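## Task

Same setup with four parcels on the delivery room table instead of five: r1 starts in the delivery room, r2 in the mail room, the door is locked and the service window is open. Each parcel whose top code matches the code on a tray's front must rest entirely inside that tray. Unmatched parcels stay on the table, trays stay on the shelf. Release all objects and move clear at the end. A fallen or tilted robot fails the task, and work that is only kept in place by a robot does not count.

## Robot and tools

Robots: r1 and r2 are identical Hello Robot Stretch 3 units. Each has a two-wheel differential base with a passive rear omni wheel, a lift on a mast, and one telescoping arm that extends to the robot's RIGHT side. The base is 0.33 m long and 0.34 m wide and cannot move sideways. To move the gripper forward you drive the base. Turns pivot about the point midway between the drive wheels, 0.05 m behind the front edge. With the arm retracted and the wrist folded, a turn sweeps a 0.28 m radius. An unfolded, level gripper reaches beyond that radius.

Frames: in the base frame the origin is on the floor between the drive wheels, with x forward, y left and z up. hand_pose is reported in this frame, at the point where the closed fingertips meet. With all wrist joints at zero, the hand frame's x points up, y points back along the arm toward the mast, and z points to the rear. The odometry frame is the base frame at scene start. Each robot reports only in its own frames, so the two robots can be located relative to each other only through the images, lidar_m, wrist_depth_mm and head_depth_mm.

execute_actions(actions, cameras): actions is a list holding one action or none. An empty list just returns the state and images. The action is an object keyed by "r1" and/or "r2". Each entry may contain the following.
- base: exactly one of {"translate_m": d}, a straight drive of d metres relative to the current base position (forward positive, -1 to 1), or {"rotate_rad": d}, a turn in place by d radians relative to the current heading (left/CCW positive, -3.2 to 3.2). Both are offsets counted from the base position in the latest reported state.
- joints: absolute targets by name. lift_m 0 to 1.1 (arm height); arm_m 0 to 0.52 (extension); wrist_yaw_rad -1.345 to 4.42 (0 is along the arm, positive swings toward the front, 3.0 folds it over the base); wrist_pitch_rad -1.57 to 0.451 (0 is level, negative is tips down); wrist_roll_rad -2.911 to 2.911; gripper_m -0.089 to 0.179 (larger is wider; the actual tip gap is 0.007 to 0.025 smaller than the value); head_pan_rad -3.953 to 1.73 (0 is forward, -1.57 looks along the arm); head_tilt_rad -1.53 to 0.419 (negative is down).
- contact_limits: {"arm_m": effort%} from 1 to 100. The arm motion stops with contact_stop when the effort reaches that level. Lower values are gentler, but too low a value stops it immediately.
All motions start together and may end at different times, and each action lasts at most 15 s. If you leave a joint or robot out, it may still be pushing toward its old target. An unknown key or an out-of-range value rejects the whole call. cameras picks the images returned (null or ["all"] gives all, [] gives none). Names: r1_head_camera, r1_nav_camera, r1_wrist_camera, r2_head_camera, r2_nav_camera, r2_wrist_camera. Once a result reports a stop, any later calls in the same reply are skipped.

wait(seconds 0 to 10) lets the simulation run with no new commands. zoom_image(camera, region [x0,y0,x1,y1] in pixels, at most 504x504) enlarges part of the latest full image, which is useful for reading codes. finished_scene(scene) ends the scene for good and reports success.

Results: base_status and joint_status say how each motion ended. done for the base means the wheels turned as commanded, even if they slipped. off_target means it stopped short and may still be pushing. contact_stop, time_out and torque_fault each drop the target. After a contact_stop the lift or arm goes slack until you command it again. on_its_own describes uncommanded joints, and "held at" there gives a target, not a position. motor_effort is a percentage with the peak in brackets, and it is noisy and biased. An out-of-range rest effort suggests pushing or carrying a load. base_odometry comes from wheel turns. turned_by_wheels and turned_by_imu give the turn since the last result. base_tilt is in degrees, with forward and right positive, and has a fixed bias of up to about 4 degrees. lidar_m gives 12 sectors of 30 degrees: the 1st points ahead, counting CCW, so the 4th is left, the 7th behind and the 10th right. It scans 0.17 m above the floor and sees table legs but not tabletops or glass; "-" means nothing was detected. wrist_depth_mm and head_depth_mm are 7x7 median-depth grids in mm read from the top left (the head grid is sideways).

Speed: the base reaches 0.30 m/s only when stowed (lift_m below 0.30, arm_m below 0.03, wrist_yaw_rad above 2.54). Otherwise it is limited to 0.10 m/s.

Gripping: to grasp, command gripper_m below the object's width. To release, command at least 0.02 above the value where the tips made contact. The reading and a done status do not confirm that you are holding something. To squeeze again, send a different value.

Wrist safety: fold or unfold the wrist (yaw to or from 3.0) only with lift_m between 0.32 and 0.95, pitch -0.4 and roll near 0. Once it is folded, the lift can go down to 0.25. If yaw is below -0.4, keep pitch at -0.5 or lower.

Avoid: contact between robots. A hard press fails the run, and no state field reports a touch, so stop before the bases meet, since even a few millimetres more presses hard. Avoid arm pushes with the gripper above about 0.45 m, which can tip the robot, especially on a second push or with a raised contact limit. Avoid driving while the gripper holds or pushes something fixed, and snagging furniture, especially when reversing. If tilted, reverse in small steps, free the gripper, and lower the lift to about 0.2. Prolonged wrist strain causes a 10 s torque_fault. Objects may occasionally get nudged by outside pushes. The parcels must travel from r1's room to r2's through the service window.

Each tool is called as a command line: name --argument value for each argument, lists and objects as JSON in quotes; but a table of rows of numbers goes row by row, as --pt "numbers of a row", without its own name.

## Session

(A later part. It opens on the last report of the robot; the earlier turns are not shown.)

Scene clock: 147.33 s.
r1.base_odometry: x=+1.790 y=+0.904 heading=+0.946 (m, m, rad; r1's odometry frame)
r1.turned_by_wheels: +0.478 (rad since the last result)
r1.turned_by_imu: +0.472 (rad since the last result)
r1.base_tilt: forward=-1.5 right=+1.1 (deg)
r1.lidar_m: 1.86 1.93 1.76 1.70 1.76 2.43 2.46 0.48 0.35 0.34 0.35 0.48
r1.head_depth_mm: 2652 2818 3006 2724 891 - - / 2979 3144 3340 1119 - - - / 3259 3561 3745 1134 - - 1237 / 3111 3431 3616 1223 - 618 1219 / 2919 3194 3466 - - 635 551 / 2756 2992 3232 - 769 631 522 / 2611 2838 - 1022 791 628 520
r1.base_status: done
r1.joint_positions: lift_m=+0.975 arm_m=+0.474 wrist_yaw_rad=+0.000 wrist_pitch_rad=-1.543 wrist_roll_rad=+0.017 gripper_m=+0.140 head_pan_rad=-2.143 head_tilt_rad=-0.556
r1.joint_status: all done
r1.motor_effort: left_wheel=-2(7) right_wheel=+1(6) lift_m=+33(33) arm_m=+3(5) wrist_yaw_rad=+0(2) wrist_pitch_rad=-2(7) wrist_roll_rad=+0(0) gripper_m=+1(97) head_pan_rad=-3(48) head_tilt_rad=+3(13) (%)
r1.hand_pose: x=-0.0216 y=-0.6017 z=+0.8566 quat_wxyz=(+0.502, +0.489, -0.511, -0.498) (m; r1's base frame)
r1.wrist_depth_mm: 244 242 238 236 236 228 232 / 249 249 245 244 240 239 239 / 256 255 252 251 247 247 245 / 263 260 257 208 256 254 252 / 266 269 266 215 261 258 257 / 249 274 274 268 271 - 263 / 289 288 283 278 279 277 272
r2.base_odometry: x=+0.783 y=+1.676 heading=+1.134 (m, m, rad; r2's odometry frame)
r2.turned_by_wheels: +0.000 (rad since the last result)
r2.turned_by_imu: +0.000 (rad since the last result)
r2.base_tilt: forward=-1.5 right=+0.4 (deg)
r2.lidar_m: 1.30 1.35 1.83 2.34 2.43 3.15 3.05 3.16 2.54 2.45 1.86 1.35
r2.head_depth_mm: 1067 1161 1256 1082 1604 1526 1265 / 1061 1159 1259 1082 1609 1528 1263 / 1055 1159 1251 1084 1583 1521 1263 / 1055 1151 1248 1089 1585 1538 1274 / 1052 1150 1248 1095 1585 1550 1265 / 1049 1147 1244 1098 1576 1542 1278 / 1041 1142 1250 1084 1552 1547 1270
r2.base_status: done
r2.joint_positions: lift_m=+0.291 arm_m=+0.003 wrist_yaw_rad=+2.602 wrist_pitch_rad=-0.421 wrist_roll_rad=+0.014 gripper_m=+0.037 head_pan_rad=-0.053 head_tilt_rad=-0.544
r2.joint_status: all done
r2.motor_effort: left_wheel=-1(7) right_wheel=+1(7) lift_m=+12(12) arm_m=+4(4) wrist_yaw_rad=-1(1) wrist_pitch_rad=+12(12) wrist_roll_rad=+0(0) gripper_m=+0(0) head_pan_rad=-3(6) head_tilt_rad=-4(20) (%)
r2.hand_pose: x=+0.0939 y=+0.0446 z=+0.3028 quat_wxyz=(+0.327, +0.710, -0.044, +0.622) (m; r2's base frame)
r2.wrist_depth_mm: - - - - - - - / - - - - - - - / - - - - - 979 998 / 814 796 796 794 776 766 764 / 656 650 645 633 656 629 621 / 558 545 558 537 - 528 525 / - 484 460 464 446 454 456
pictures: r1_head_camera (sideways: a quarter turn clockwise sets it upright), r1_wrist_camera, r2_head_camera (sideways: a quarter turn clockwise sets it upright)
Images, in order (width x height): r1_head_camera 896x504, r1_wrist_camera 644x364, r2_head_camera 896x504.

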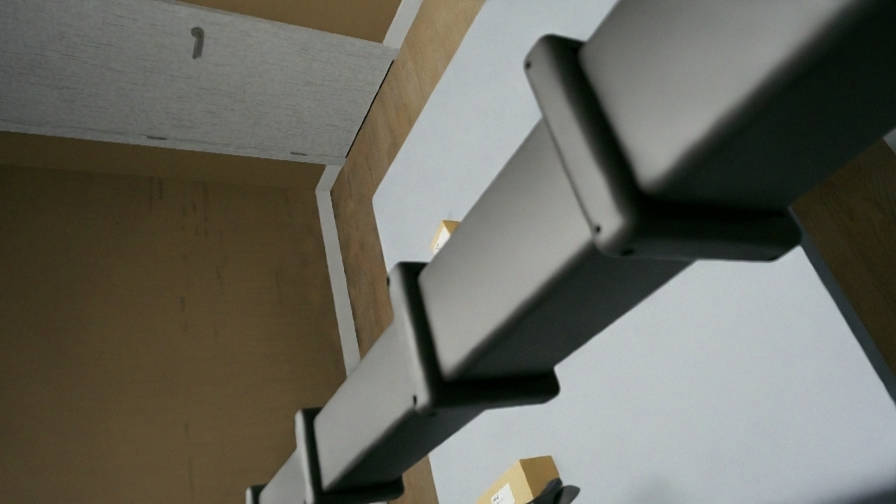

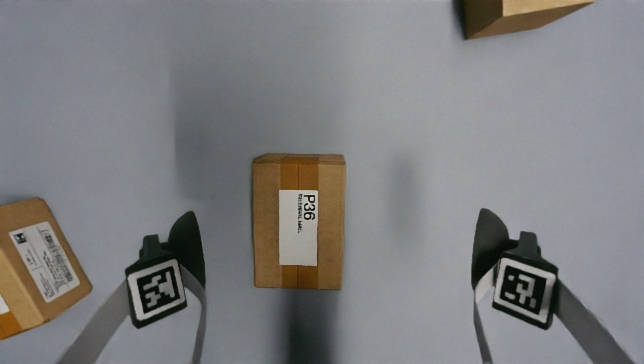

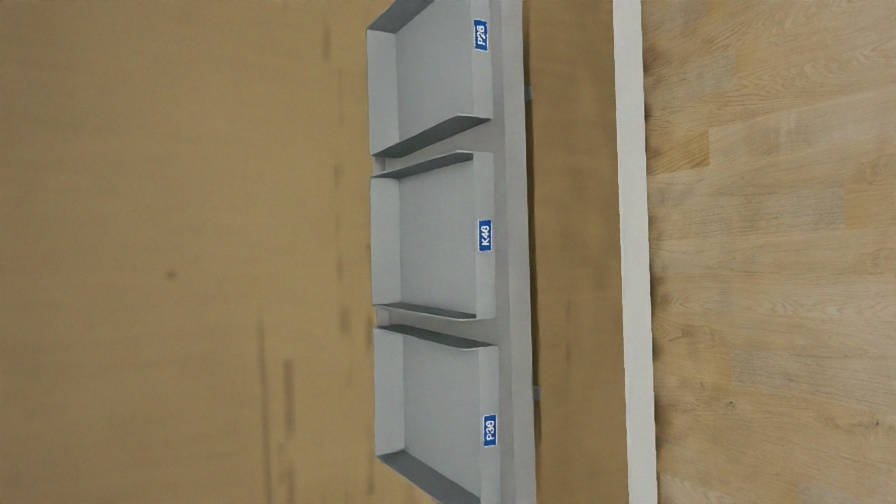

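execute_actions --actions '[{"r1": {"base": {"translate_m": 0.025}, "joints": {"lift_m": 0.906, "arm_m": 0.466, "head_pan_rad": -1.5, "head_tilt_rad": -0.75}}, "r2": {"base": {"translate_m": -0.11}}}]' --cameras '["r1_wrist_camera"]'

Scene clock: 160.80 s.
r1.base_odometry: x=+1.804 y=+0.924 heading=+0.945 (m, m, rad; r1's odometry frame)
r1.turned_by_wheels: +0.000 (rad since the last result)
r1.turned_by_imu: +0.001 (rad since the last result)
r1.base_tilt: forward=-1.5 right=+1.0 (deg)
r1.lidar_m: 1.83 1.91 1.76 1.70 1.77 2.42 2.48 0.48 0.35 0.34 0.36 0.48
r1.head_depth_mm: 2566 2844 - 808 662 561 1185 / 2591 2801 1049 830 670 573 1177 / 2621 2857 - 775 666 571 1177 / 2656 2970 1089 821 664 569 1171 / 2660 2996 1077 821 659 580 1168 / 2660 3038 1066 816 656 578 1165 / 2693 3045 1062 811 654 576 1152
r1.base_status: done
r1.joint_positions: lift_m=+0.906 arm_m=+0.466 wrist_yaw_rad=+0.000 wrist_pitch_rad=-1.544 wrist_roll_rad=+0.017 gripper_m=+0.140 head_pan_rad=-1.507 head_tilt_rad=-0.740
r1.joint_status: all done
r1.motor_effort: left_wheel=-2(4) right_wheel=+1(6) lift_m=+19(27) arm_m=-2(4) wrist_yaw_rad=+1(0) wrist_pitch_rad=-2(2) wrist_roll_rad=+0(0) gripper_m=+0(1) head_pan_rad=+4(40) head_tilt_rad=-5(22) (%)
r1.hand_pose: x=-0.0216 y=-0.5940 z=+0.7882 quat_wxyz=(+0.502, +0.489, -0.511, -0.498) (m; r1's base frame)
r1.wrist_depth_mm: 177 176 174 173 172 171 170 / 181 180 179 177 177 175 174 / 186 185 185 182 181 180 178 / 193 191 189 137 183 185 183 / 198 196 194 140 189 189 188 / 204 201 200 145 194 - 193 / 207 209 206 149 201 201 198
r2.base_odometry: x=+0.737 y=+1.576 heading=+1.134 (m, m, rad; r2's odometry frame)
r2.turned_by_wheels: +0.000 (rad since the last result)
r2.turned_by_imu: +0.000 (rad since the last result)
r2.base_tilt: forward=-1.6 right=+0.5 (deg)
r2.lidar_m: 1.41 1.46 1.99 2.34 2.43 3.05 2.93 3.04 2.54 2.45 2.01 1.46
r2.head_depth_mm: 1164 1265 1375 1158 1723 1531 1268 / 1153 1260 1372 1143 1717 1528 1265 / 1155 1260 1358 1156 1733 1536 1273 / 1148 1252 1356 1153 1715 1538 1274 / 1145 1248 1358 1128 1712 1540 1276 / 1147 1242 1343 1161 1720 1535 1275 / 1138 1247 1343 1165 1700 1538 1274
r2.base_status: done
r2.joint_positions: lift_m=+0.291 arm_m=+0.003 wrist_yaw_rad=+2.602 wrist_pitch_rad=-0.421 wrist_roll_rad=+0.014 gripper_m=+0.037 head_pan_rad=-0.053 head_tilt_rad=-0.544
r2.joint_status: not commanded
r2.motor_effort: left_wheel=-1(9) right_wheel=+1(4) lift_m=+12(12) arm_m=+4(4) wrist_yaw_rad=-1(1) wrist_pitch_rad=+12(12) wrist_roll_rad=+0(0) gripper_m=+0(0) head_pan_rad=-4(4) head_tilt_rad=-3(4) (%)
r2.hand_pose: x=+0.0939 y=+0.0446 z=+0.3028 quat_wxyz=(+0.327, +0.710, -0.044, +0.622) (m; r2's base frame)
r2.wrist_depth_mm: - - - - - - - / - - - - - - - / - - - - - 997 984 / 819 812 795 782 783 769 749 / 662 645 647 636 659 617 623 / 559 541 555 534 - 525 526 / - 479 461 462 447 452 448
pictures: r1_wrist_camera
Images, in order (width x height): r1_wrist_camera 644x364.

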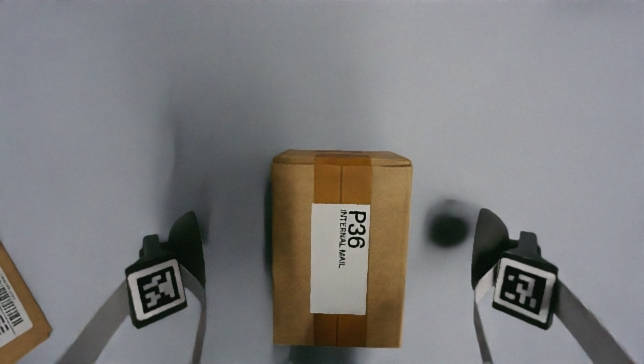

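execute_actions --actions '[{"r1": {"joints": {"lift_m": 0.902, "gripper_m": 0.008}}, "r2": {"base": {"translate_m": -0.07}}}]' --cameras '["r1_wrist_camera"]'

Scene clock: 164.63 s.
r1.base_odometry: x=+1.804 y=+0.924 heading=+0.945 (m, m, rad; r1's odometry frame)
r1.turned_by_wheels: +0.000 (rad since the last result)
r1.turned_by_imu: +0.001 (rad since the last result)
r1.base_tilt: forward=-1.6 right=+1.0 (deg)
r1.lidar_m: 1.83 1.91 1.77 1.70 1.77 2.41 2.49 0.48 0.35 0.34 0.35 0.49
r1.head_depth_mm: 2573 2859 - 809 672 562 1179 / 2629 2813 1050 829 669 572 1184 / 2650 2864 - 777 667 572 1173 / 2644 2949 1090 822 664 569 1174 / 2667 3007 1074 818 662 580 1162 / 2699 3028 1067 812 659 578 1164 / 2695 3057 1063 810 655 575 1153
r1.base_status: not commanded
r1.joint_positions: lift_m=+0.902 arm_m=+0.466 wrist_yaw_rad=+0.000 wrist_pitch_rad=-1.544 wrist_roll_rad=+0.017 gripper_m=+0.009 head_pan_rad=-1.507 head_tilt_rad=-0.740
r1.joint_status: all done
r1.motor_effort: left_wheel=-3(2) right_wheel=+3(2) lift_m=+20(19) arm_m=-2(3) wrist_yaw_rad=+1(0) wrist_pitch_rad=-2(2) wrist_roll_rad=+0(0) gripper_m=-25(99) head_pan_rad=+4(3) head_tilt_rad=-4(5) (%)
r1.hand_pose: x=-0.0216 y=-0.5940 z=+0.7842 quat_wxyz=(+0.502, +0.489, -0.511, -0.498) (m; r1's base frame)
r1.wrist_depth_mm: 172 171 171 169 168 166 166 / 177 176 175 174 172 172 170 / 183 181 180 178 176 175 174 / 187 186 184 129 179 180 179 / 192 192 188 131 132 186 184 / 198 197 - 135 136 190 189 / 205 204 201 140 197 196 195
r2.base_odometry: x=+0.707 y=+1.513 heading=+1.134 (m, m, rad; r2's odometry frame)
r2.turned_by_wheels: +0.000 (rad since the last result)
r2.turned_by_imu: +0.000 (rad since the last result)
r2.base_tilt: forward=-1.6 right=+0.5 (deg)
r2.lidar_m: 1.48 1.53 2.09 2.33 2.42 2.96 2.86 2.96 2.54 2.44 2.10 1.54
r2.head_depth_mm: 1217 1339 1430 1277 1804 1525 1259 / 1220 1333 1409 1277 1778 1523 1269 / 1201 1320 1407 1254 1790 1531 1264 / 1202 1317 1406 1218 1793 1548 1268 / 1204 1314 1407 1157 1769 1530 1272 / 1194 1316 1401 1231 1757 1536 1269 / 1190 1303 1420 1224 1765 1534 1275
r2.base_status: done
r2.joint_positions: lift_m=+0.291 arm_m=+0.003 wrist_yaw_rad=+2.602 wrist_pitch_rad=-0.421 wrist_roll_rad=+0.014 gripper_m=+0.037 head_pan_rad=-0.053 head_tilt_rad=-0.544
r2.joint_status: not commanded
r2.motor_effort: left_wheel=-1(10) right_wheel=+1(5) lift_m=+12(13) arm_m=+4(4) wrist_yaw_rad=-2(1) wrist_pitch_rad=+12(12) wrist_roll_rad=+0(0) gripper_m=+0(0) head_pan_rad=-3(4) head_tilt_rad=-4(3) (%)
r2.hand_pose: x=+0.0939 y=+0.0446 z=+0.3028 quat_wxyz=(+0.327, +0.710, -0.044, +0.622) (m; r2's base frame)
r2.wrist_depth_mm: - - - - - - - / - - - - - - - / - - - - - - 980 / 819 809 795 786 786 768 762 / 653 653 642 635 654 623 626 / 557 547 561 535 - 526 525 / - 481 463 461 446 455 450
pictures: r1_wrist_camera
Images, in order (width x height): r1_wrist_camera 644x364.

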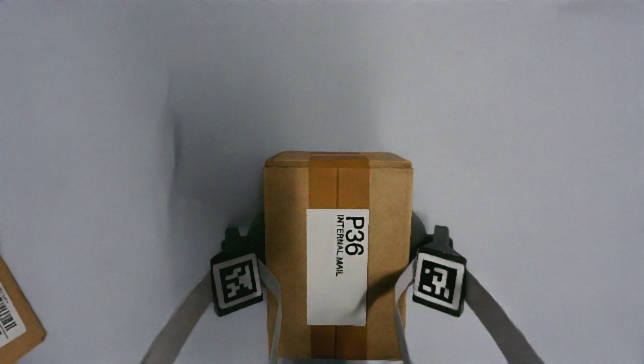

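execute_actions --actions '[{"r1": {"base": {"translate_m": -0.33}, "joints": {"lift_m": 0.918, "arm_m": 0.065, "wrist_yaw_rad": 2.6}}, "r2": {"base": {"translate_m": -0.72}, "joints": {"head_pan_rad": -3.17, "head_tilt_rad": -0.3}}}]' --cameras '["r1_wrist_camera", "r1_nav_camera", "r1_head_camera"]'

Scene clock: 191.33 s.
r1.base_odometry: x=+1.611 y=+0.657 heading=+0.945 (m, m, rad; r1's odometry frame)
r1.turned_by_wheels: +0.000 (rad since the last result)
r1.turned_by_imu: +0.000 (rad since the last result)
r1.base_tilt: forward=-1.6 right=+1.0 (deg)
r1.lidar_m: 2.16 2.24 1.77 1.70 1.76 2.23 2.15 0.48 0.35 0.34 0.35 0.48
r1.head_depth_mm: 2582 2875 1108 851 - 562 1180 / 2590 2959 1100 863 - 574 1163 / 2626 2961 1099 857 - - 415 / 2625 2970 1085 855 - 568 952 / 2646 3034 1078 819 643 580 1172 / 2680 3038 1068 814 658 577 1162 / 2692 3080 1064 811 655 575 1158
r1.base_status: done
r1.joint_positions: lift_m=+0.918 arm_m=+0.065 wrist_yaw_rad=+2.599 wrist_pitch_rad=-1.544 wrist_roll_rad=+0.017 gripper_m=+0.013 head_pan_rad=-1.507 head_tilt_rad=-0.741
r1.joint_status: all done
r1.motor_effort: left_wheel=-2(7) right_wheel=+3(3) lift_m=+33(36) arm_m=-2(2) wrist_yaw_rad=+1(1) wrist_pitch_rad=-2(2) wrist_roll_rad=+0(0) gripper_m=-23(24) head_pan_rad=+3(4) head_tilt_rad=-5(4) (%)
r1.hand_pose: x=-0.0300 y=-0.2250 z=+0.7996 quat_wxyz=(+0.614, +0.623, +0.334, +0.351) (m; r1's base frame)
r1.wrist_depth_mm: 931 914 907 881 896 900 892 / 959 966 - 925 927 906 893 / 972 955 - 972 938 917 926 / - - 994 129 766 962 960 / - - - 131 132 959 201 / - - - 135 135 207 206 / - - - 140 213 215 211
r2.base_odometry: x=+0.402 y=+0.861 heading=+1.133 (m, m, rad; r2's odometry frame)
r2.turned_by_wheels: +0.000 (rad since the last result)
r2.turned_by_imu: +0.000 (rad since the last result)
r2.base_tilt: forward=-1.6 right=+0.5 (deg)
r2.lidar_m: 2.20 2.29 2.42 2.33 2.40 2.21 2.13 2.21 2.54 2.45 2.53 2.29
r2.head_depth_mm: 1837 1917 2042 2126 2272 1941 1520 / 1839 1933 2009 2133 2279 1957 1520 / 1687 1938 2044 2145 2262 1948 1513 / 1677 - - 2141 2264 1957 1529 / 1807 1930 2021 2134 2265 1984 1534 / 1819 1910 2030 2158 2246 1979 1539 / 1836 1927 2030 2120 2260 1967 1539
r2.base_status: done
r2.joint_positions: lift_m=+0.291 arm_m=+0.003 wrist_yaw_rad=+2.602 wrist_pitch_rad=-0.421 wrist_roll_rad=+0.014 gripper_m=+0.037 head_pan_rad=-3.163 head_tilt_rad=-0.309
r2.joint_status: all done
r2.motor_effort: left_wheel=-1(9) right_wheel=+2(5) lift_m=+12(12) arm_m=+4(4) wrist_yaw_rad=-2(1) wrist_pitch_rad=+12(11) wrist_roll_rad=+0(0) gripper_m=+0(0) head_pan_rad=-4(44) head_tilt_rad=+4(26) (%)
r2.hand_pose: x=+0.0939 y=+0.0446 z=+0.3028 quat_wxyz=(+0.327, +0.710, -0.044, +0.622) (m; r2's base frame)
r2.wrist_depth_mm: - - - - - - - / - - - - - - - / - - - - - 977 979 / 813 798 802 786 783 758 770 / 651 657 643 635 651 631 618 / 556 544 559 535 - 530 521 / - 482 465 462 449 456 454
pictures: r1_head_camera (sideways: a quarter turn clockwise sets it upright), r1_nav_camera (sideways: a quarter turn counterclockwise sets it upright), r1_wrist_camera
Images, in order (width x height): r1_head_camera 896x504, r1_nav_camera 672x504, r1_wrist_camera 644x364.

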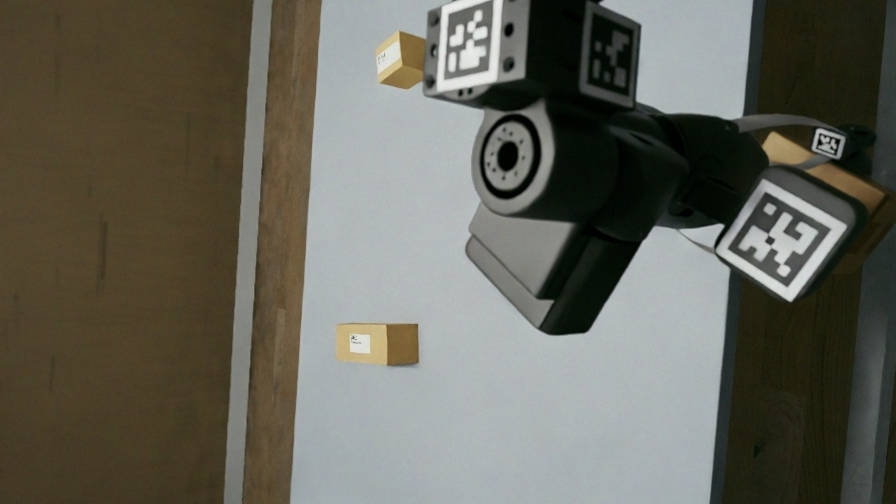

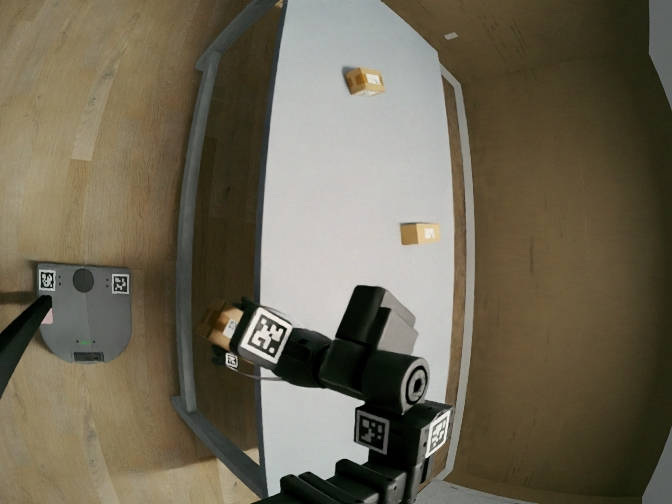

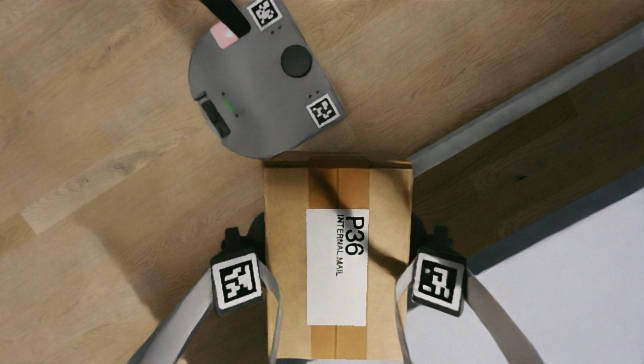

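zoom_image --camera "r1_head_camera" --region '[360, 20, 440, 100]'

zoom_image --camera "r1_head_camera" --region '[325, 310, 425, 375]'

Region (360, 20, 440, 100) of r1_head_camera's 896x504 image, scaled by 6.300, with more detail than that image has.

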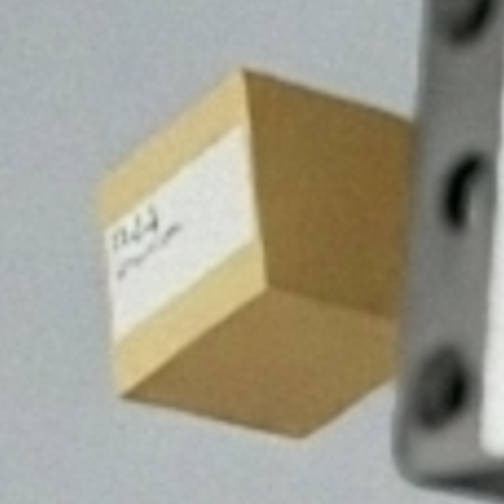

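Region (325, 310, 425, 375) of r1_head_camera's 896x504 image, scaled by 5.040, with more detail than that image has; it fills the top 328 rows of this view, and the rest is white.

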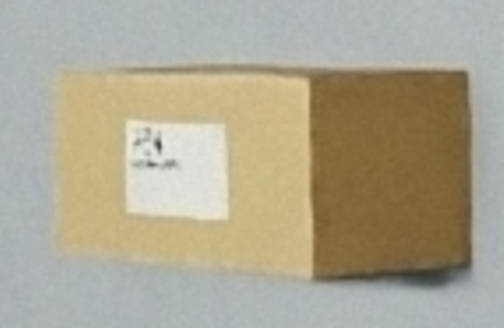

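execute_actions --actions '[{"r1": {"base": {"translate_m": -0.61}, "joints": {"lift_m": 0.29, "arm_m": 0.003, "wrist_pitch_rad": -0.4, "head_pan_rad": -1.14, "head_tilt_rad": -0.6}}, "r2": {"base": {"translate_m": -1.0}, "joints": {"head_tilt_rad": -0.35}}}]' --cameras '["r1_wrist_camera", "r1_head_camera", "r2_head_camera"]'

Scene clock: 207.23 s.
r1.base_odometry: x=+1.254 y=+0.162 heading=+0.945 (m, m, rad; r1's odometry frame)
r1.turned_by_wheels: +0.000 (rad since the last result)
r1.turned_by_imu: -0.002 (rad since the last result)
r1.base_tilt: forward=-1.5 right=+1.0 (deg)
r1.lidar_m: 1.31 2.42 1.77 1.70 1.77 1.60 1.54 1.60 2.18 0.98 0.35 0.48
r1.head_depth_mm: 2513 2755 3030 2513 1891 1512 1258 / 2618 2881 3107 1020 863 1465 1255 / 2753 3007 3228 1009 763 633 1198 / 2846 3180 3396 997 761 611 550 / 2995 3335 3493 953 756 609 1184 / 3143 3493 3518 990 751 607 1234 / 3334 3626 3469 982 748 639 1233
r1.base_status: done
r1.joint_positions: lift_m=+0.290 arm_m=+0.003 wrist_yaw_rad=+2.599 wrist_pitch_rad=-0.431 wrist_roll_rad=+0.017 gripper_m=+0.013 head_pan_rad=-1.147 head_tilt_rad=-0.606
r1.joint_status: all done
r1.motor_effort: left_wheel=-2(9) right_wheel=+1(4) lift_m=+20(27) arm_m=-2(2) wrist_yaw_rad=+1(1) wrist_pitch_rad=+12(12) wrist_roll_rad=+0(0) gripper_m=-24(23) head_pan_rad=+3(29) head_tilt_rad=+2(16) (%)
r1.hand_pose: x=+0.0938 y=+0.0426 z=+0.3001 quat_wxyz=(+0.331, +0.711, -0.042, +0.619) (m; r1's base frame)
r1.wrist_depth_mm: - - - - - - - / - - - - - - - / 969 954 969 919 919 896 881 / 762 743 725 129 650 690 681 / 645 603 597 132 132 571 560 / - 513 - 136 136 487 490 / - - - 140 411 424 421
r2.base_odometry: x=-0.022 y=-0.045 heading=+1.133 (m, m, rad; r2's odometry frame)
r2.turned_by_wheels: +0.000 (rad since the last result)
r2.turned_by_imu: +0.001 (rad since the last result)
r2.base_tilt: forward=-1.6 right=+0.5 (deg)
r2.lidar_m: 3.19 3.33 2.39 2.30 1.59 1.17 1.13 1.17 1.60 2.45 2.54 3.37
r2.head_depth_mm: 949 1002 1058 1129 1198 1291 1380 / 958 996 1063 1133 1202 1295 1378 / 3679 - - 1218 1208 1290 1384 / 3666 - - 1329 1213 1310 1382 / 3082 1109 1091 1131 1209 1302 1389 / 953 1004 1060 1130 1207 1299 1384 / 950 1002 1064 1132 1211 1305 1388
r2.base_status: done
r2.joint_positions: lift_m=+0.291 arm_m=+0.003 wrist_yaw_rad=+2.602 wrist_pitch_rad=-0.421 wrist_roll_rad=+0.014 gripper_m=+0.037 head_pan_rad=-3.163 head_tilt_rad=-0.346
r2.joint_status: all done
r2.motor_effort: left_wheel=-1(9) right_wheel=+1(4) lift_m=+12(12) arm_m=+4(4) wrist_yaw_rad=-2(1) wrist_pitch_rad=+12(12) wrist_roll_rad=+0(0) gripper_m=+0(0) head_pan_rad=-4(3) head_tilt_rad=-2(11) (%)
r2.hand_pose: x=+0.0939 y=+0.0446 z=+0.3028 quat_wxyz=(+0.327, +0.710, -0.044, +0.622) (m; r2's base frame)
r2.wrist_depth_mm: - - - - - - - / - - - - - - - / - - - - - 999 974 / 819 801 798 783 785 763 766 / 662 642 646 636 655 628 617 / 557 544 561 535 - 522 524 / - 484 467 461 448 455 453
pictures: r1_head_camera (sideways: a quarter turn clockwise sets it upright), r1_wrist_camera, r2_head_camera (sideways: a quarter turn clockwise sets it upright)
Images, in order (width x height): r1_head_camera 896x504, r1_wrist_camera 644x364, r2_head_camera 896x504.

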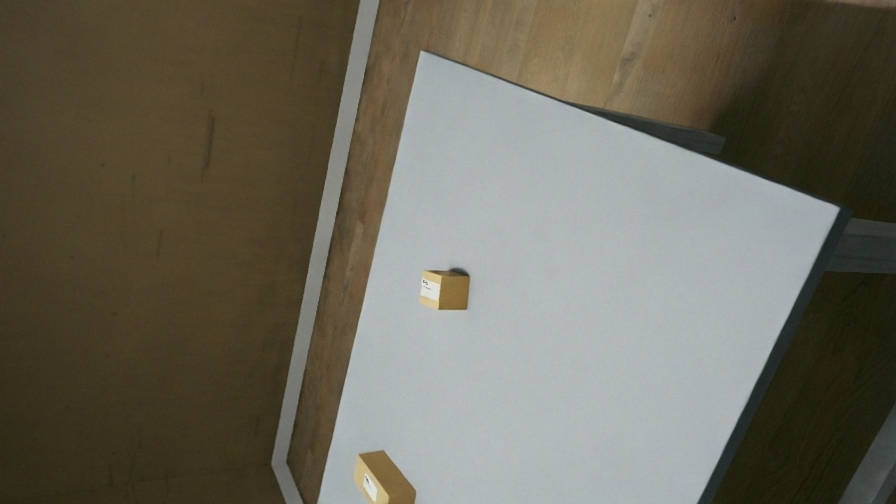

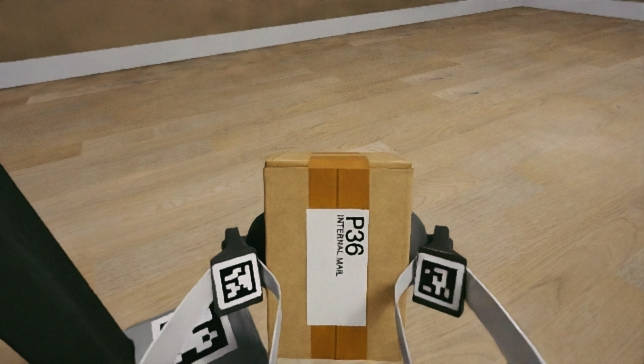

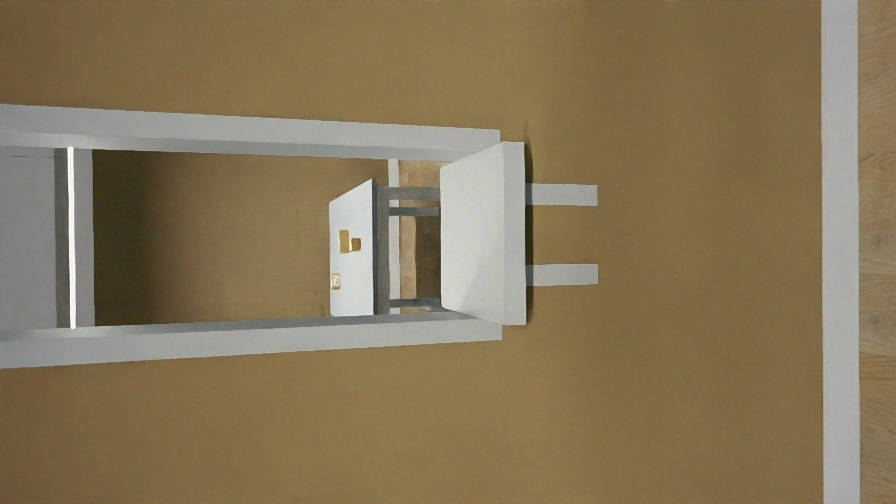

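execute_actions --actions '[]'

Scene clock: 226.27 s.
r1.base_odometry: x=+1.254 y=+0.162 heading=+0.945 (m, m, rad; r1's odometry frame)
r1.turned_by_wheels: +0.000 (rad since the last result)
r1.turned_by_imu: +0.000 (rad since the last result)
r1.base_tilt: forward=-1.6 right=+1.0 (deg)
r1.lidar_m: 1.31 2.43 1.77 1.70 1.76 1.60 1.54 1.60 2.18 0.98 0.35 0.48
r1.head_depth_mm: 2535 2733 2986 2515 1890 1512 1255 / 2637 2867 3113 1022 859 1457 1255 / 2734 2984 3234 1012 765 633 1193 / 2871 3138 3396 1001 761 611 550 / 2973 3280 3473 955 755 609 1187 / 3127 3441 3558 985 754 606 1234 / 3307 3626 3487 982 749 639 1229
r1.base_status: done
r1.joint_positions: lift_m=+0.290 arm_m=+0.003 wrist_yaw_rad=+2.599 wrist_pitch_rad=-0.431 wrist_roll_rad=+0.017 gripper_m=+0.013 head_pan_rad=-1.147 head_tilt_rad=-0.606
r1.joint_status: all done
r1.motor_effort: left_wheel=-2(9) right_wheel=+2(4) lift_m=+20(27) arm_m=-2(2) wrist_yaw_rad=+1(1) wrist_pitch_rad=+12(12) wrist_roll_rad=+0(0) gripper_m=-23(23) head_pan_rad=+3(29) head_tilt_rad=+2(16) (%)
r1.hand_pose: x=+0.0938 y=+0.0426 z=+0.3001 quat_wxyz=(+0.331, +0.711, -0.042, +0.619) (m; r1's base frame)
r1.wrist_depth_mm: - - - - - - - / - - - - - - - / 990 959 948 921 917 893 899 / 752 728 721 129 650 702 693 / 629 605 600 132 132 580 572 / - 516 - 135 136 487 482 / - - - 140 419 424 420
r2.base_odometry: x=-0.022 y=-0.045 heading=+1.133 (m, m, rad; r2's odometry frame)
r2.turned_by_wheels: +0.000 (rad since the last result)
r2.turned_by_imu: +0.000 (rad since the last result)
r2.base_tilt: forward=-1.6 right=+0.4 (deg)
r2.lidar_m: 3.20 3.33 2.39 2.31 1.59 1.17 1.13 1.17 1.60 2.45 2.54 3.35
r2.head_depth_mm: 945 1004 1062 1133 1203 1298 1376 / 953 1002 1058 1132 1212 1296 1391 / 3696 - - 1216 1206 1305 1383 / 3721 - - 1330 1210 1302 1389 / 3060 1107 1085 1132 1216 1295 1390 / 947 1003 1067 1137 1209 1293 1391 / 949 1000 1065 1127 1210 1303 1393
r2.base_status: done
r2.joint_positions: lift_m=+0.291 arm_m=+0.003 wrist_yaw_rad=+2.602 wrist_pitch_rad=-0.421 wrist_roll_rad=+0.014 gripper_m=+0.037 head_pan_rad=-3.163 head_tilt_rad=-0.346
r2.joint_status: all done
r2.motor_effort: left_wheel=-1(9) right_wheel=+2(4) lift_m=+12(12) arm_m=+4(4) wrist_yaw_rad=-1(1) wrist_pitch_rad=+12(12) wrist_roll_rad=+0(0) gripper_m=+0(0) head_pan_rad=-3(3) head_tilt_rad=-3(11) (%)
r2.hand_pose: x=+0.0939 y=+0.0446 z=+0.3028 quat_wxyz=(+0.327, +0.710, -0.044, +0.622) (m; r2's base frame)
r2.wrist_depth_mm: - - - - - - - / - - - - - - - / - - - - - 990 982 / 823 799 789 795 777 772 765 / 667 651 650 639 656 628 624 / 560 545 559 536 - 528 522 / - 485 460 461 446 453 453
pictures: r1_head_camera (sideways: a quarter turn clockwise sets it upright), r1_nav_camera (sideways: a quarter turn counterclockwise sets it upright), r1_wrist_camera, r2_head_camera (sideways: a quarter turn clockwise sets it upright), r2_nav_camera (sideways: a quarter turn counterclockwise sets it upright), r2_wrist_camera
Images, in order (width x height): r1_head_camera 896x504, r1_nav_camera 672x504, r1_wrist_camera 644x364, r2_head_camera 896x504, r2_nav_camera 672x504, r2_wrist_camera 644x364.

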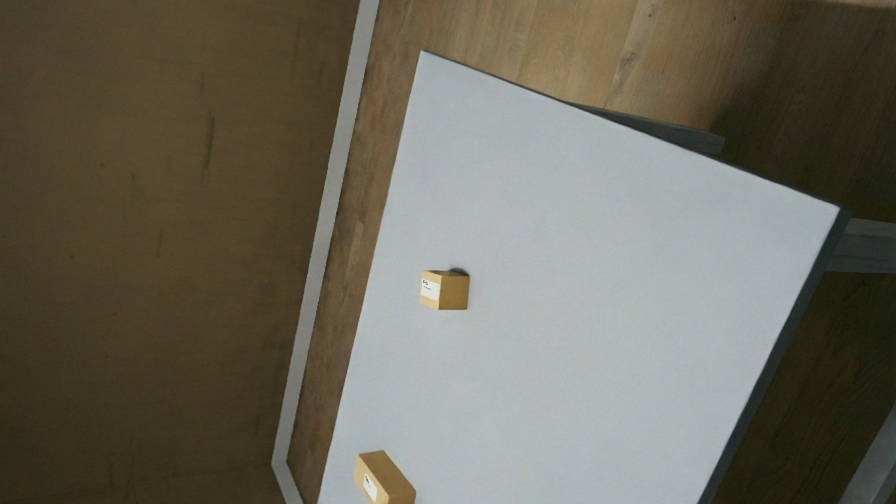

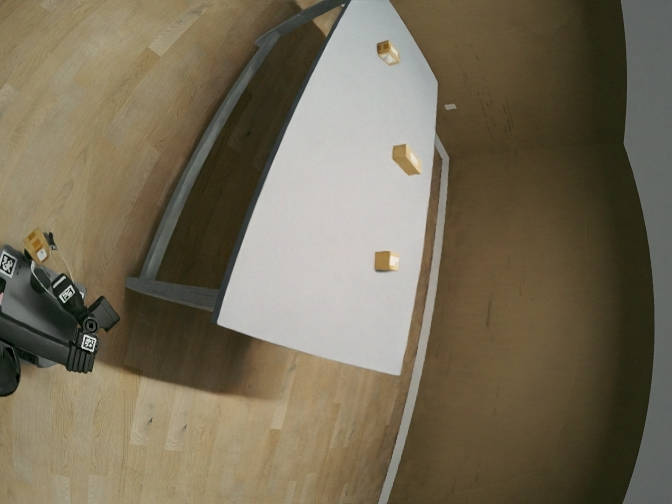

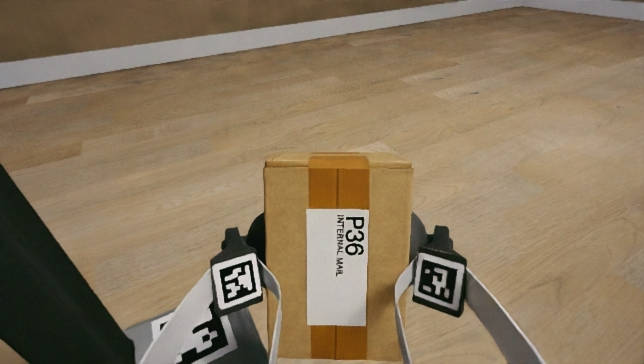

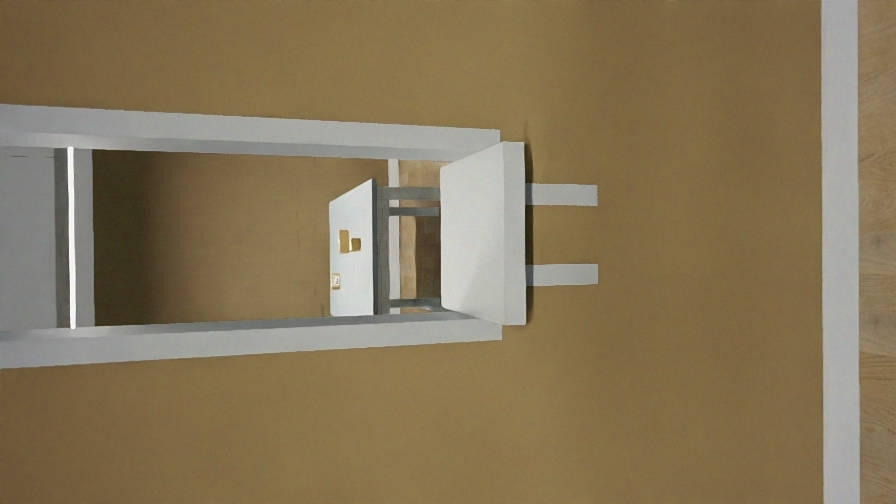

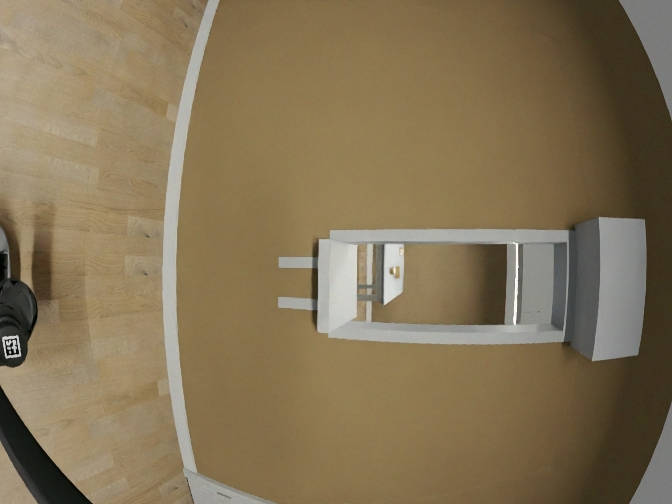

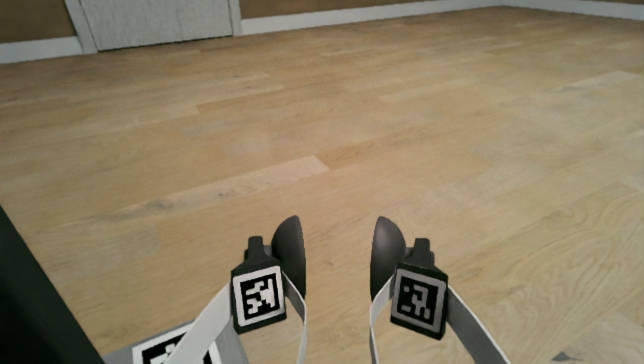

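zoom_image --camera "r1_head_camera" --region '[405, 255, 485, 325]'

zoom_image --camera "r1_head_camera" --region '[340, 440, 430, 504]'

Region (405, 255, 485, 325) of r1_head_camera's 896x504 image, scaled by 6.300, with more detail than that image has; it fills the top 441 rows of this view, and the rest is white.

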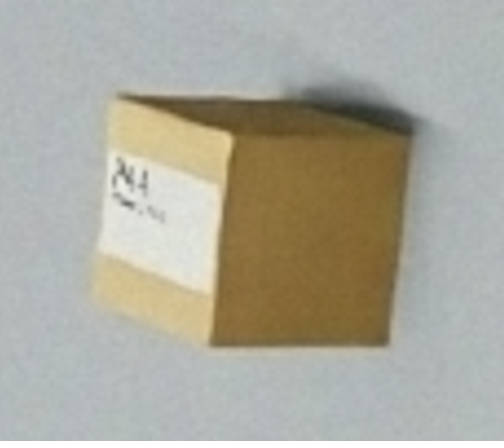

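Region (340, 440, 430, 504) of r1_head_camera's 896x504 image, scaled by 5.600, with more detail than that image has; it fills the top 358 rows of this view, and the rest is white.

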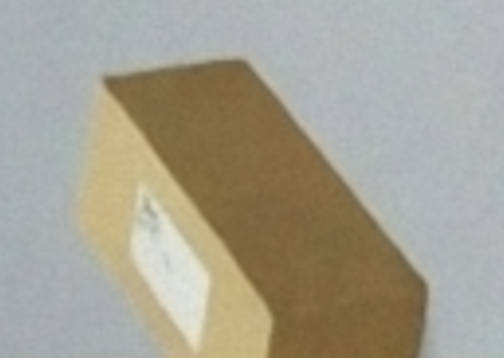

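execute_actions --actions '[{"r1": {"base": {"rotate_rad": 0.667}}, "r2": {"base": {"translate_m": -0.08}}}]' --cameras '[]'

execute_actions --actions '[{"r1": {"base": {"translate_m": -1.0}, "joints": {"head_pan_rad": -1.57, "head_tilt_rad": -0.6}}, "r2": {"base": {"translate_m": -0.51}, "joints": {"head_pan_rad": -1.57, "head_tilt_rad": -0.6}}}]' --cameras '[]'

Scene clock: 236.90 s.
r1.base_odometry: x=+1.254 y=+0.162 heading=+1.612 (m, m, rad; r1's odometry frame)
r1.turned_by_wheels: +0.667 (rad since the last result)
r1.turned_by_imu: +0.656 (rad since the last result)
r1.base_tilt: forward=-1.6 right=+1.0 (deg)
r1.lidar_m: 2.13 1.72 1.70 1.85 1.56 1.54 1.68 2.53 0.35 0.36 0.57 2.78
r1.head_depth_mm: 3135 3544 3710 1027 775 619 529 / 2971 3317 1510 1020 771 618 1223 / 2787 3107 1490 1011 765 1416 1251 / 2678 2946 1480 1005 851 1489 1190 / 2529 2760 1466 1093 1842 1402 1237 / 2416 2640 1542 2138 1769 1474 1237 / 2301 2525 2743 2413 1818 1477 1232
r1.base_status: done
r1.joint_positions: lift_m=+0.290 arm_m=+0.003 wrist_yaw_rad=+2.599 wrist_pitch_rad=-0.430 wrist_roll_rad=+0.017 gripper_m=+0.013 head_pan_rad=-1.147 head_tilt_rad=-0.606
r1.joint_status: not commanded
r1.motor_effort: left_wheel=-2(7) right_wheel=+3(8) lift_m=+20(20) arm_m=-2(2) wrist_yaw_rad=+1(2) wrist_pitch_rad=+12(12) wrist_roll_rad=+0(0) gripper_m=-23(23) head_pan_rad=+4(3) head_tilt_rad=+2(2) (%)
r1.hand_pose: x=+0.0938 y=+0.0426 z=+0.3001 quat_wxyz=(+0.331, +0.711, -0.042, +0.619) (m; r1's base frame)
r1.wrist_depth_mm: - - - - - - - / - - - - - - - / 973 959 923 922 910 882 867 / 759 743 728 129 655 701 685 / 639 606 606 132 132 578 570 / - 509 - 135 136 488 483 / - - - 140 418 425 418
r2.base_odometry: x=-0.056 y=-0.118 heading=+1.133 (m, m, rad; r2's odometry frame)
r2.turned_by_wheels: +0.000 (rad since the last result)
r2.turned_by_imu: +0.000 (rad since the last result)
r2.base_tilt: forward=-1.6 right=+0.5 (deg)
r2.lidar_m: 3.30 3.33 2.40 2.30 1.49 1.09 1.05 1.09 1.49 2.45 2.54 3.42
r2.head_depth_mm: 879 925 983 1047 1119 1199 1296 / 877 922 979 1048 1115 1207 1300 / 3684 - - 1218 1120 1200 1302 / 3630 - - - 1127 1207 1297 / 3108 - 1089 1064 1123 1206 1295 / 880 930 983 1048 1123 1205 1310 / 878 925 981 1047 1124 1209 1295
r2.base_status: done
r2.joint_positions: lift_m=+0.291 arm_m=+0.003 wrist_yaw_rad=+2.602 wrist_pitch_rad=-0.421 wrist_roll_rad=+0.014 gripper_m=+0.037 head_pan_rad=-3.163 head_tilt_rad=-0.347
r2.joint_status: not commanded
r2.motor_effort: left_wheel=-1(9) right_wheel=+2(4) lift_m=+12(12) arm_m=+4(5) wrist_yaw_rad=-1(1) wrist_pitch_rad=+12(12) wrist_roll_rad=+0(0) gripper_m=+0(0) head_pan_rad=-3(3) head_tilt_rad=-2(2) (%)
r2.hand_pose: x=+0.0939 y=+0.0446 z=+0.3028 quat_wxyz=(+0.327, +0.710, -0.044, +0.622) (m; r2's base frame)
r2.wrist_depth_mm: - - - - - - - / - - - - - - - / - - - - - 992 978 / 804 799 788 791 776 764 764 / 658 647 642 642 649 630 624 / 556 547 554 534 - 529 525 / - 482 464 461 449 455 452
pictures: none
No camera images: the call's "cameras" was empty. Leave "cameras" out to get every camera's image.

Scene clock: 241.83 s.
r1.base_odometry: x=+1.295 y=-0.837 heading=+1.612 (m, m, rad; r1's odometry frame)
r1.turned_by_wheels: +0.000 (rad since the last result)
r1.turned_by_imu: -0.005 (rad since the last result)
r1.base_tilt: forward=-1.6 right=+1.0 (deg)
r1.lidar_m: 2.91 2.34 1.98 0.95 0.76 0.75 0.82 1.23 2.45 2.67 0.97 0.93
r1.head_depth_mm: 2167 2338 2509 2507 1887 1514 1257 / 2297 2494 2698 2503 1871 1511 1253 / 2467 2698 2961 2482 1866 1506 1249 / 2651 2915 3171 2467 1860 1485 1243 / 2879 3177 3379 2428 1837 1480 1239 / 3142 3519 3528 2414 1835 1476 1237 / 3426 3802 3496 2383 1822 1430 1230
r1.base_status: done
r1.joint_positions: lift_m=+0.290 arm_m=+0.003 wrist_yaw_rad=+2.599 wrist_pitch_rad=-0.430 wrist_roll_rad=+0.017 gripper_m=+0.016 head_pan_rad=-1.563 head_tilt_rad=-0.606
r1.joint_status: all done
r1.on_its_own: gripper_m is held at +0.015, not at your +0.008, by its stall guard, which is not easing now
r1.motor_effort: left_wheel=-2(11) right_wheel=+1(4) lift_m=+20(20) arm_m=-2(2) wrist_yaw_rad=+1(2) wrist_pitch_rad=+12(12) wrist_roll_rad=+0(0) gripper_m=-22(24) head_pan_rad=-4(32) head_tilt_rad=+2(1) (%)
r1.hand_pose: x=+0.0938 y=+0.0426 z=+0.3002 quat_wxyz=(+0.331, +0.711, -0.042, +0.619) (m; r1's base frame)
r1.wrist_depth_mm: 826 - - - - - - / 838 - - - - - - / 849 969 939 917 912 887 870 / 744 730 731 129 650 707 695 / 630 602 604 131 132 581 564 / - 510 - 136 136 487 483 / - - - 140 418 427 418
r2.base_odometry: x=-0.272 y=-0.579 heading=+1.133 (m, m, rad; r2's odometry frame)
r2.turned_by_wheels: +0.000 (rad since the last result)
r2.turned_by_imu: +0.000 (rad since the last result)
r2.base_tilt: forward=-1.6 right=+0.4 (deg)
r2.lidar_m: 3.81 3.33 2.39 2.05 0.77 0.56 0.54 0.56 0.76 2.06 2.55 3.51
r2.head_depth_mm: 1655 1642 1649 1667 1640 1453 1230 / 2008 2203 2424 2334 1832 1464 1231 / 2043 2233 2431 2424 1835 1478 1232 / 2029 2257 2481 2411 1862 1484 1235 / 2051 2259 2480 2441 1830 1487 1231 / 2026 2257 2509 2423 1847 1480 1234 / 2036 2253 2483 2450 1840 1481 1238
r2.base_status: done
r2.joint_positions: lift_m=+0.291 arm_m=+0.003 wrist_yaw_rad=+2.602 wrist_pitch_rad=-0.421 wrist_roll_rad=+0.014 gripper_m=+0.037 head_pan_rad=-1.577 head_tilt_rad=-0.593
r2.joint_status: all done
r2.motor_effort: left_wheel=-1(10) right_wheel=+1(3) lift_m=+13(12) arm_m=+4(4) wrist_yaw_rad=-2(2) wrist_pitch_rad=+12(11) wrist_roll_rad=+0(0) gripper_m=+0(0) head_pan_rad=+3(44) head_tilt_rad=-5(24) (%)
r2.hand_pose: x=+0.0939 y=+0.0446 z=+0.3028 quat_wxyz=(+0.327, +0.710, -0.044, +0.622) (m; r2's base frame)
r2.wrist_depth_mm: - - - - - - - / - - - - - - - / - - - - - 989 968 / 822 811 800 799 782 770 762 / 661 653 648 645 654 629 623 / 564 543 556 534 - 526 521 / - 478 462 461 451 458 452
pictures: none
No camera images: the call's "cameras" was empty. Leave "cameras" out to get every camera's image.

execute_actions --actions '[{"r1": {"base": {"translate_m": -0.27}, "joints": {"lift_m": 0.65, "wrist_yaw_rad": 0.0}}, "r2": {"base": {"rotate_rad": -1.58}, "joints": {"lift_m": 0.64, "wrist_yaw_rad": 0.0}}}]' --cameras '["r1_wrist_camera"]'

Scene clock: 255.53 s.
r1.base_odometry: x=+1.306 y=-1.107 heading=+1.612 (m, m, rad; r1's odometry frame)
r1.turned_by_wheels: +0.000 (rad since the last result)
r1.turned_by_imu: -0.001 (rad since the last result)
r1.base_tilt: forward=-1.5 right=+1.0 (deg)
r1.lidar_m: 3.14 2.49 1.42 0.68 0.54 0.54 0.58 0.89 2.29 2.49 1.13 1.18
r1.head_depth_mm: 2014 2166 2371 2433 1891 1515 1258 / 2145 2318 2541 2482 1879 1508 1253 / 2314 2518 2727 2481 1866 1499 1277 / 2473 2725 2997 2464 1851 1493 583 / 2661 2967 3233 2442 1850 1485 1247 / 2949 3266 3457 2394 1838 1474 1230 / 3204 3639 3524 2394 1830 1470 1226
r1.base_status: done
r1.joint_positions: lift_m=+0.650 arm_m=+0.003 wrist_yaw_rad=+0.001 wrist_pitch_rad=-0.430 wrist_roll_rad=+0.017 gripper_m=+0.016 head_pan_rad=-1.563 head_tilt_rad=-0.606
r1.joint_status: all done
r1.on_its_own: gripper_m is held at +0.015, not at your +0.008, by its stall guard, which is not easing now
r1.motor_effort: left_wheel=-2(9) right_wheel=+1(5) lift_m=+34(33) arm_m=-2(2) wrist_yaw_rad=-1(3) wrist_pitch_rad=+12(12) wrist_roll_rad=+0(0) gripper_m=-22(22) head_pan_rad=-4(4) head_tilt_rad=+2(2) (%)
r1.hand_pose: x=-0.0213 y=-0.3710 z=+0.6596 quat_wxyz=(+0.685, +0.150, -0.696, -0.152) (m; r1's base frame)
r1.wrist_depth_mm: - - - - - - - / - - - - - - - / - - - - - - - / - - - 129 - - - / - - - 132 132 - - / 944 958 - 136 136 891 903 / 823 809 788 140 764 784 789
r2.base_odometry: x=-0.272 y=-0.579 heading=-0.447 (m, m, rad; r2's odometry frame)
r2.turned_by_wheels: -1.580 (rad since the last result)
r2.turned_by_imu: -1.558 (rad since the last result)
r2.base_tilt: forward=-1.7 right=+0.5 (deg)
r2.lidar_m: 1.97 2.53 3.44 3.81 3.37 2.41 2.26 0.78 0.56 0.54 0.55 0.75
r2.head_depth_mm: 529 532 534 576 614 760 912 / - - 3519 711 563 760 915 / - - 1179 745 561 764 892 / 943 2247 1029 747 562 762 907 / - 2852 3103 751 565 763 916 / - 538 534 583 629 763 920 / 414 451 506 573 655 765 919
r2.base_status: done
r2.joint_positions: lift_m=+0.639 arm_m=+0.003 wrist_yaw_rad=+0.001 wrist_pitch_rad=-0.421 wrist_roll_rad=+0.014 gripper_m=+0.037 head_pan_rad=-1.577 head_tilt_rad=-0.593
r2.joint_status: all done
r2.motor_effort: left_wheel=+2(8) right_wheel=-1(6) lift_m=+52(56) arm_m=+3(4) wrist_yaw_rad=+0(2) wrist_pitch_rad=+12(11) wrist_roll_rad=+0(0) gripper_m=+0(0) head_pan_rad=+3(3) head_tilt_rad=-4(4) (%)
r2.hand_pose: x=-0.0212 y=-0.3716 z=+0.6512 quat_wxyz=(+0.687, +0.147, -0.696, -0.149) (m; r2's base frame)
r2.wrist_depth_mm: 266 264 258 258 253 254 253 / 289 285 280 280 275 276 271 / 315 311 308 305 304 298 296 / 346 345 339 336 332 327 325 / 387 384 378 373 360 366 361 / 437 431 418 415 - 404 403 / 503 494 494 480 480 460 456
pictures: r1_wrist_camera
Images, in order (width x height): r1_wrist_camera 644x364.

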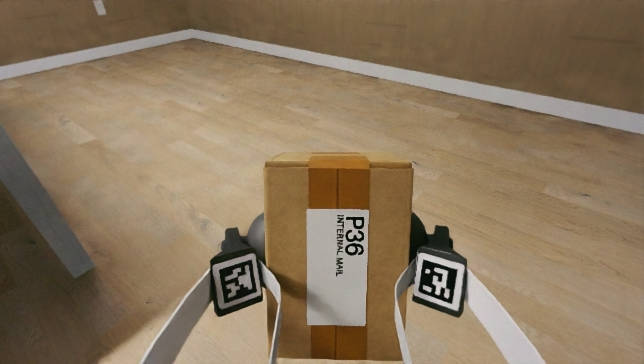

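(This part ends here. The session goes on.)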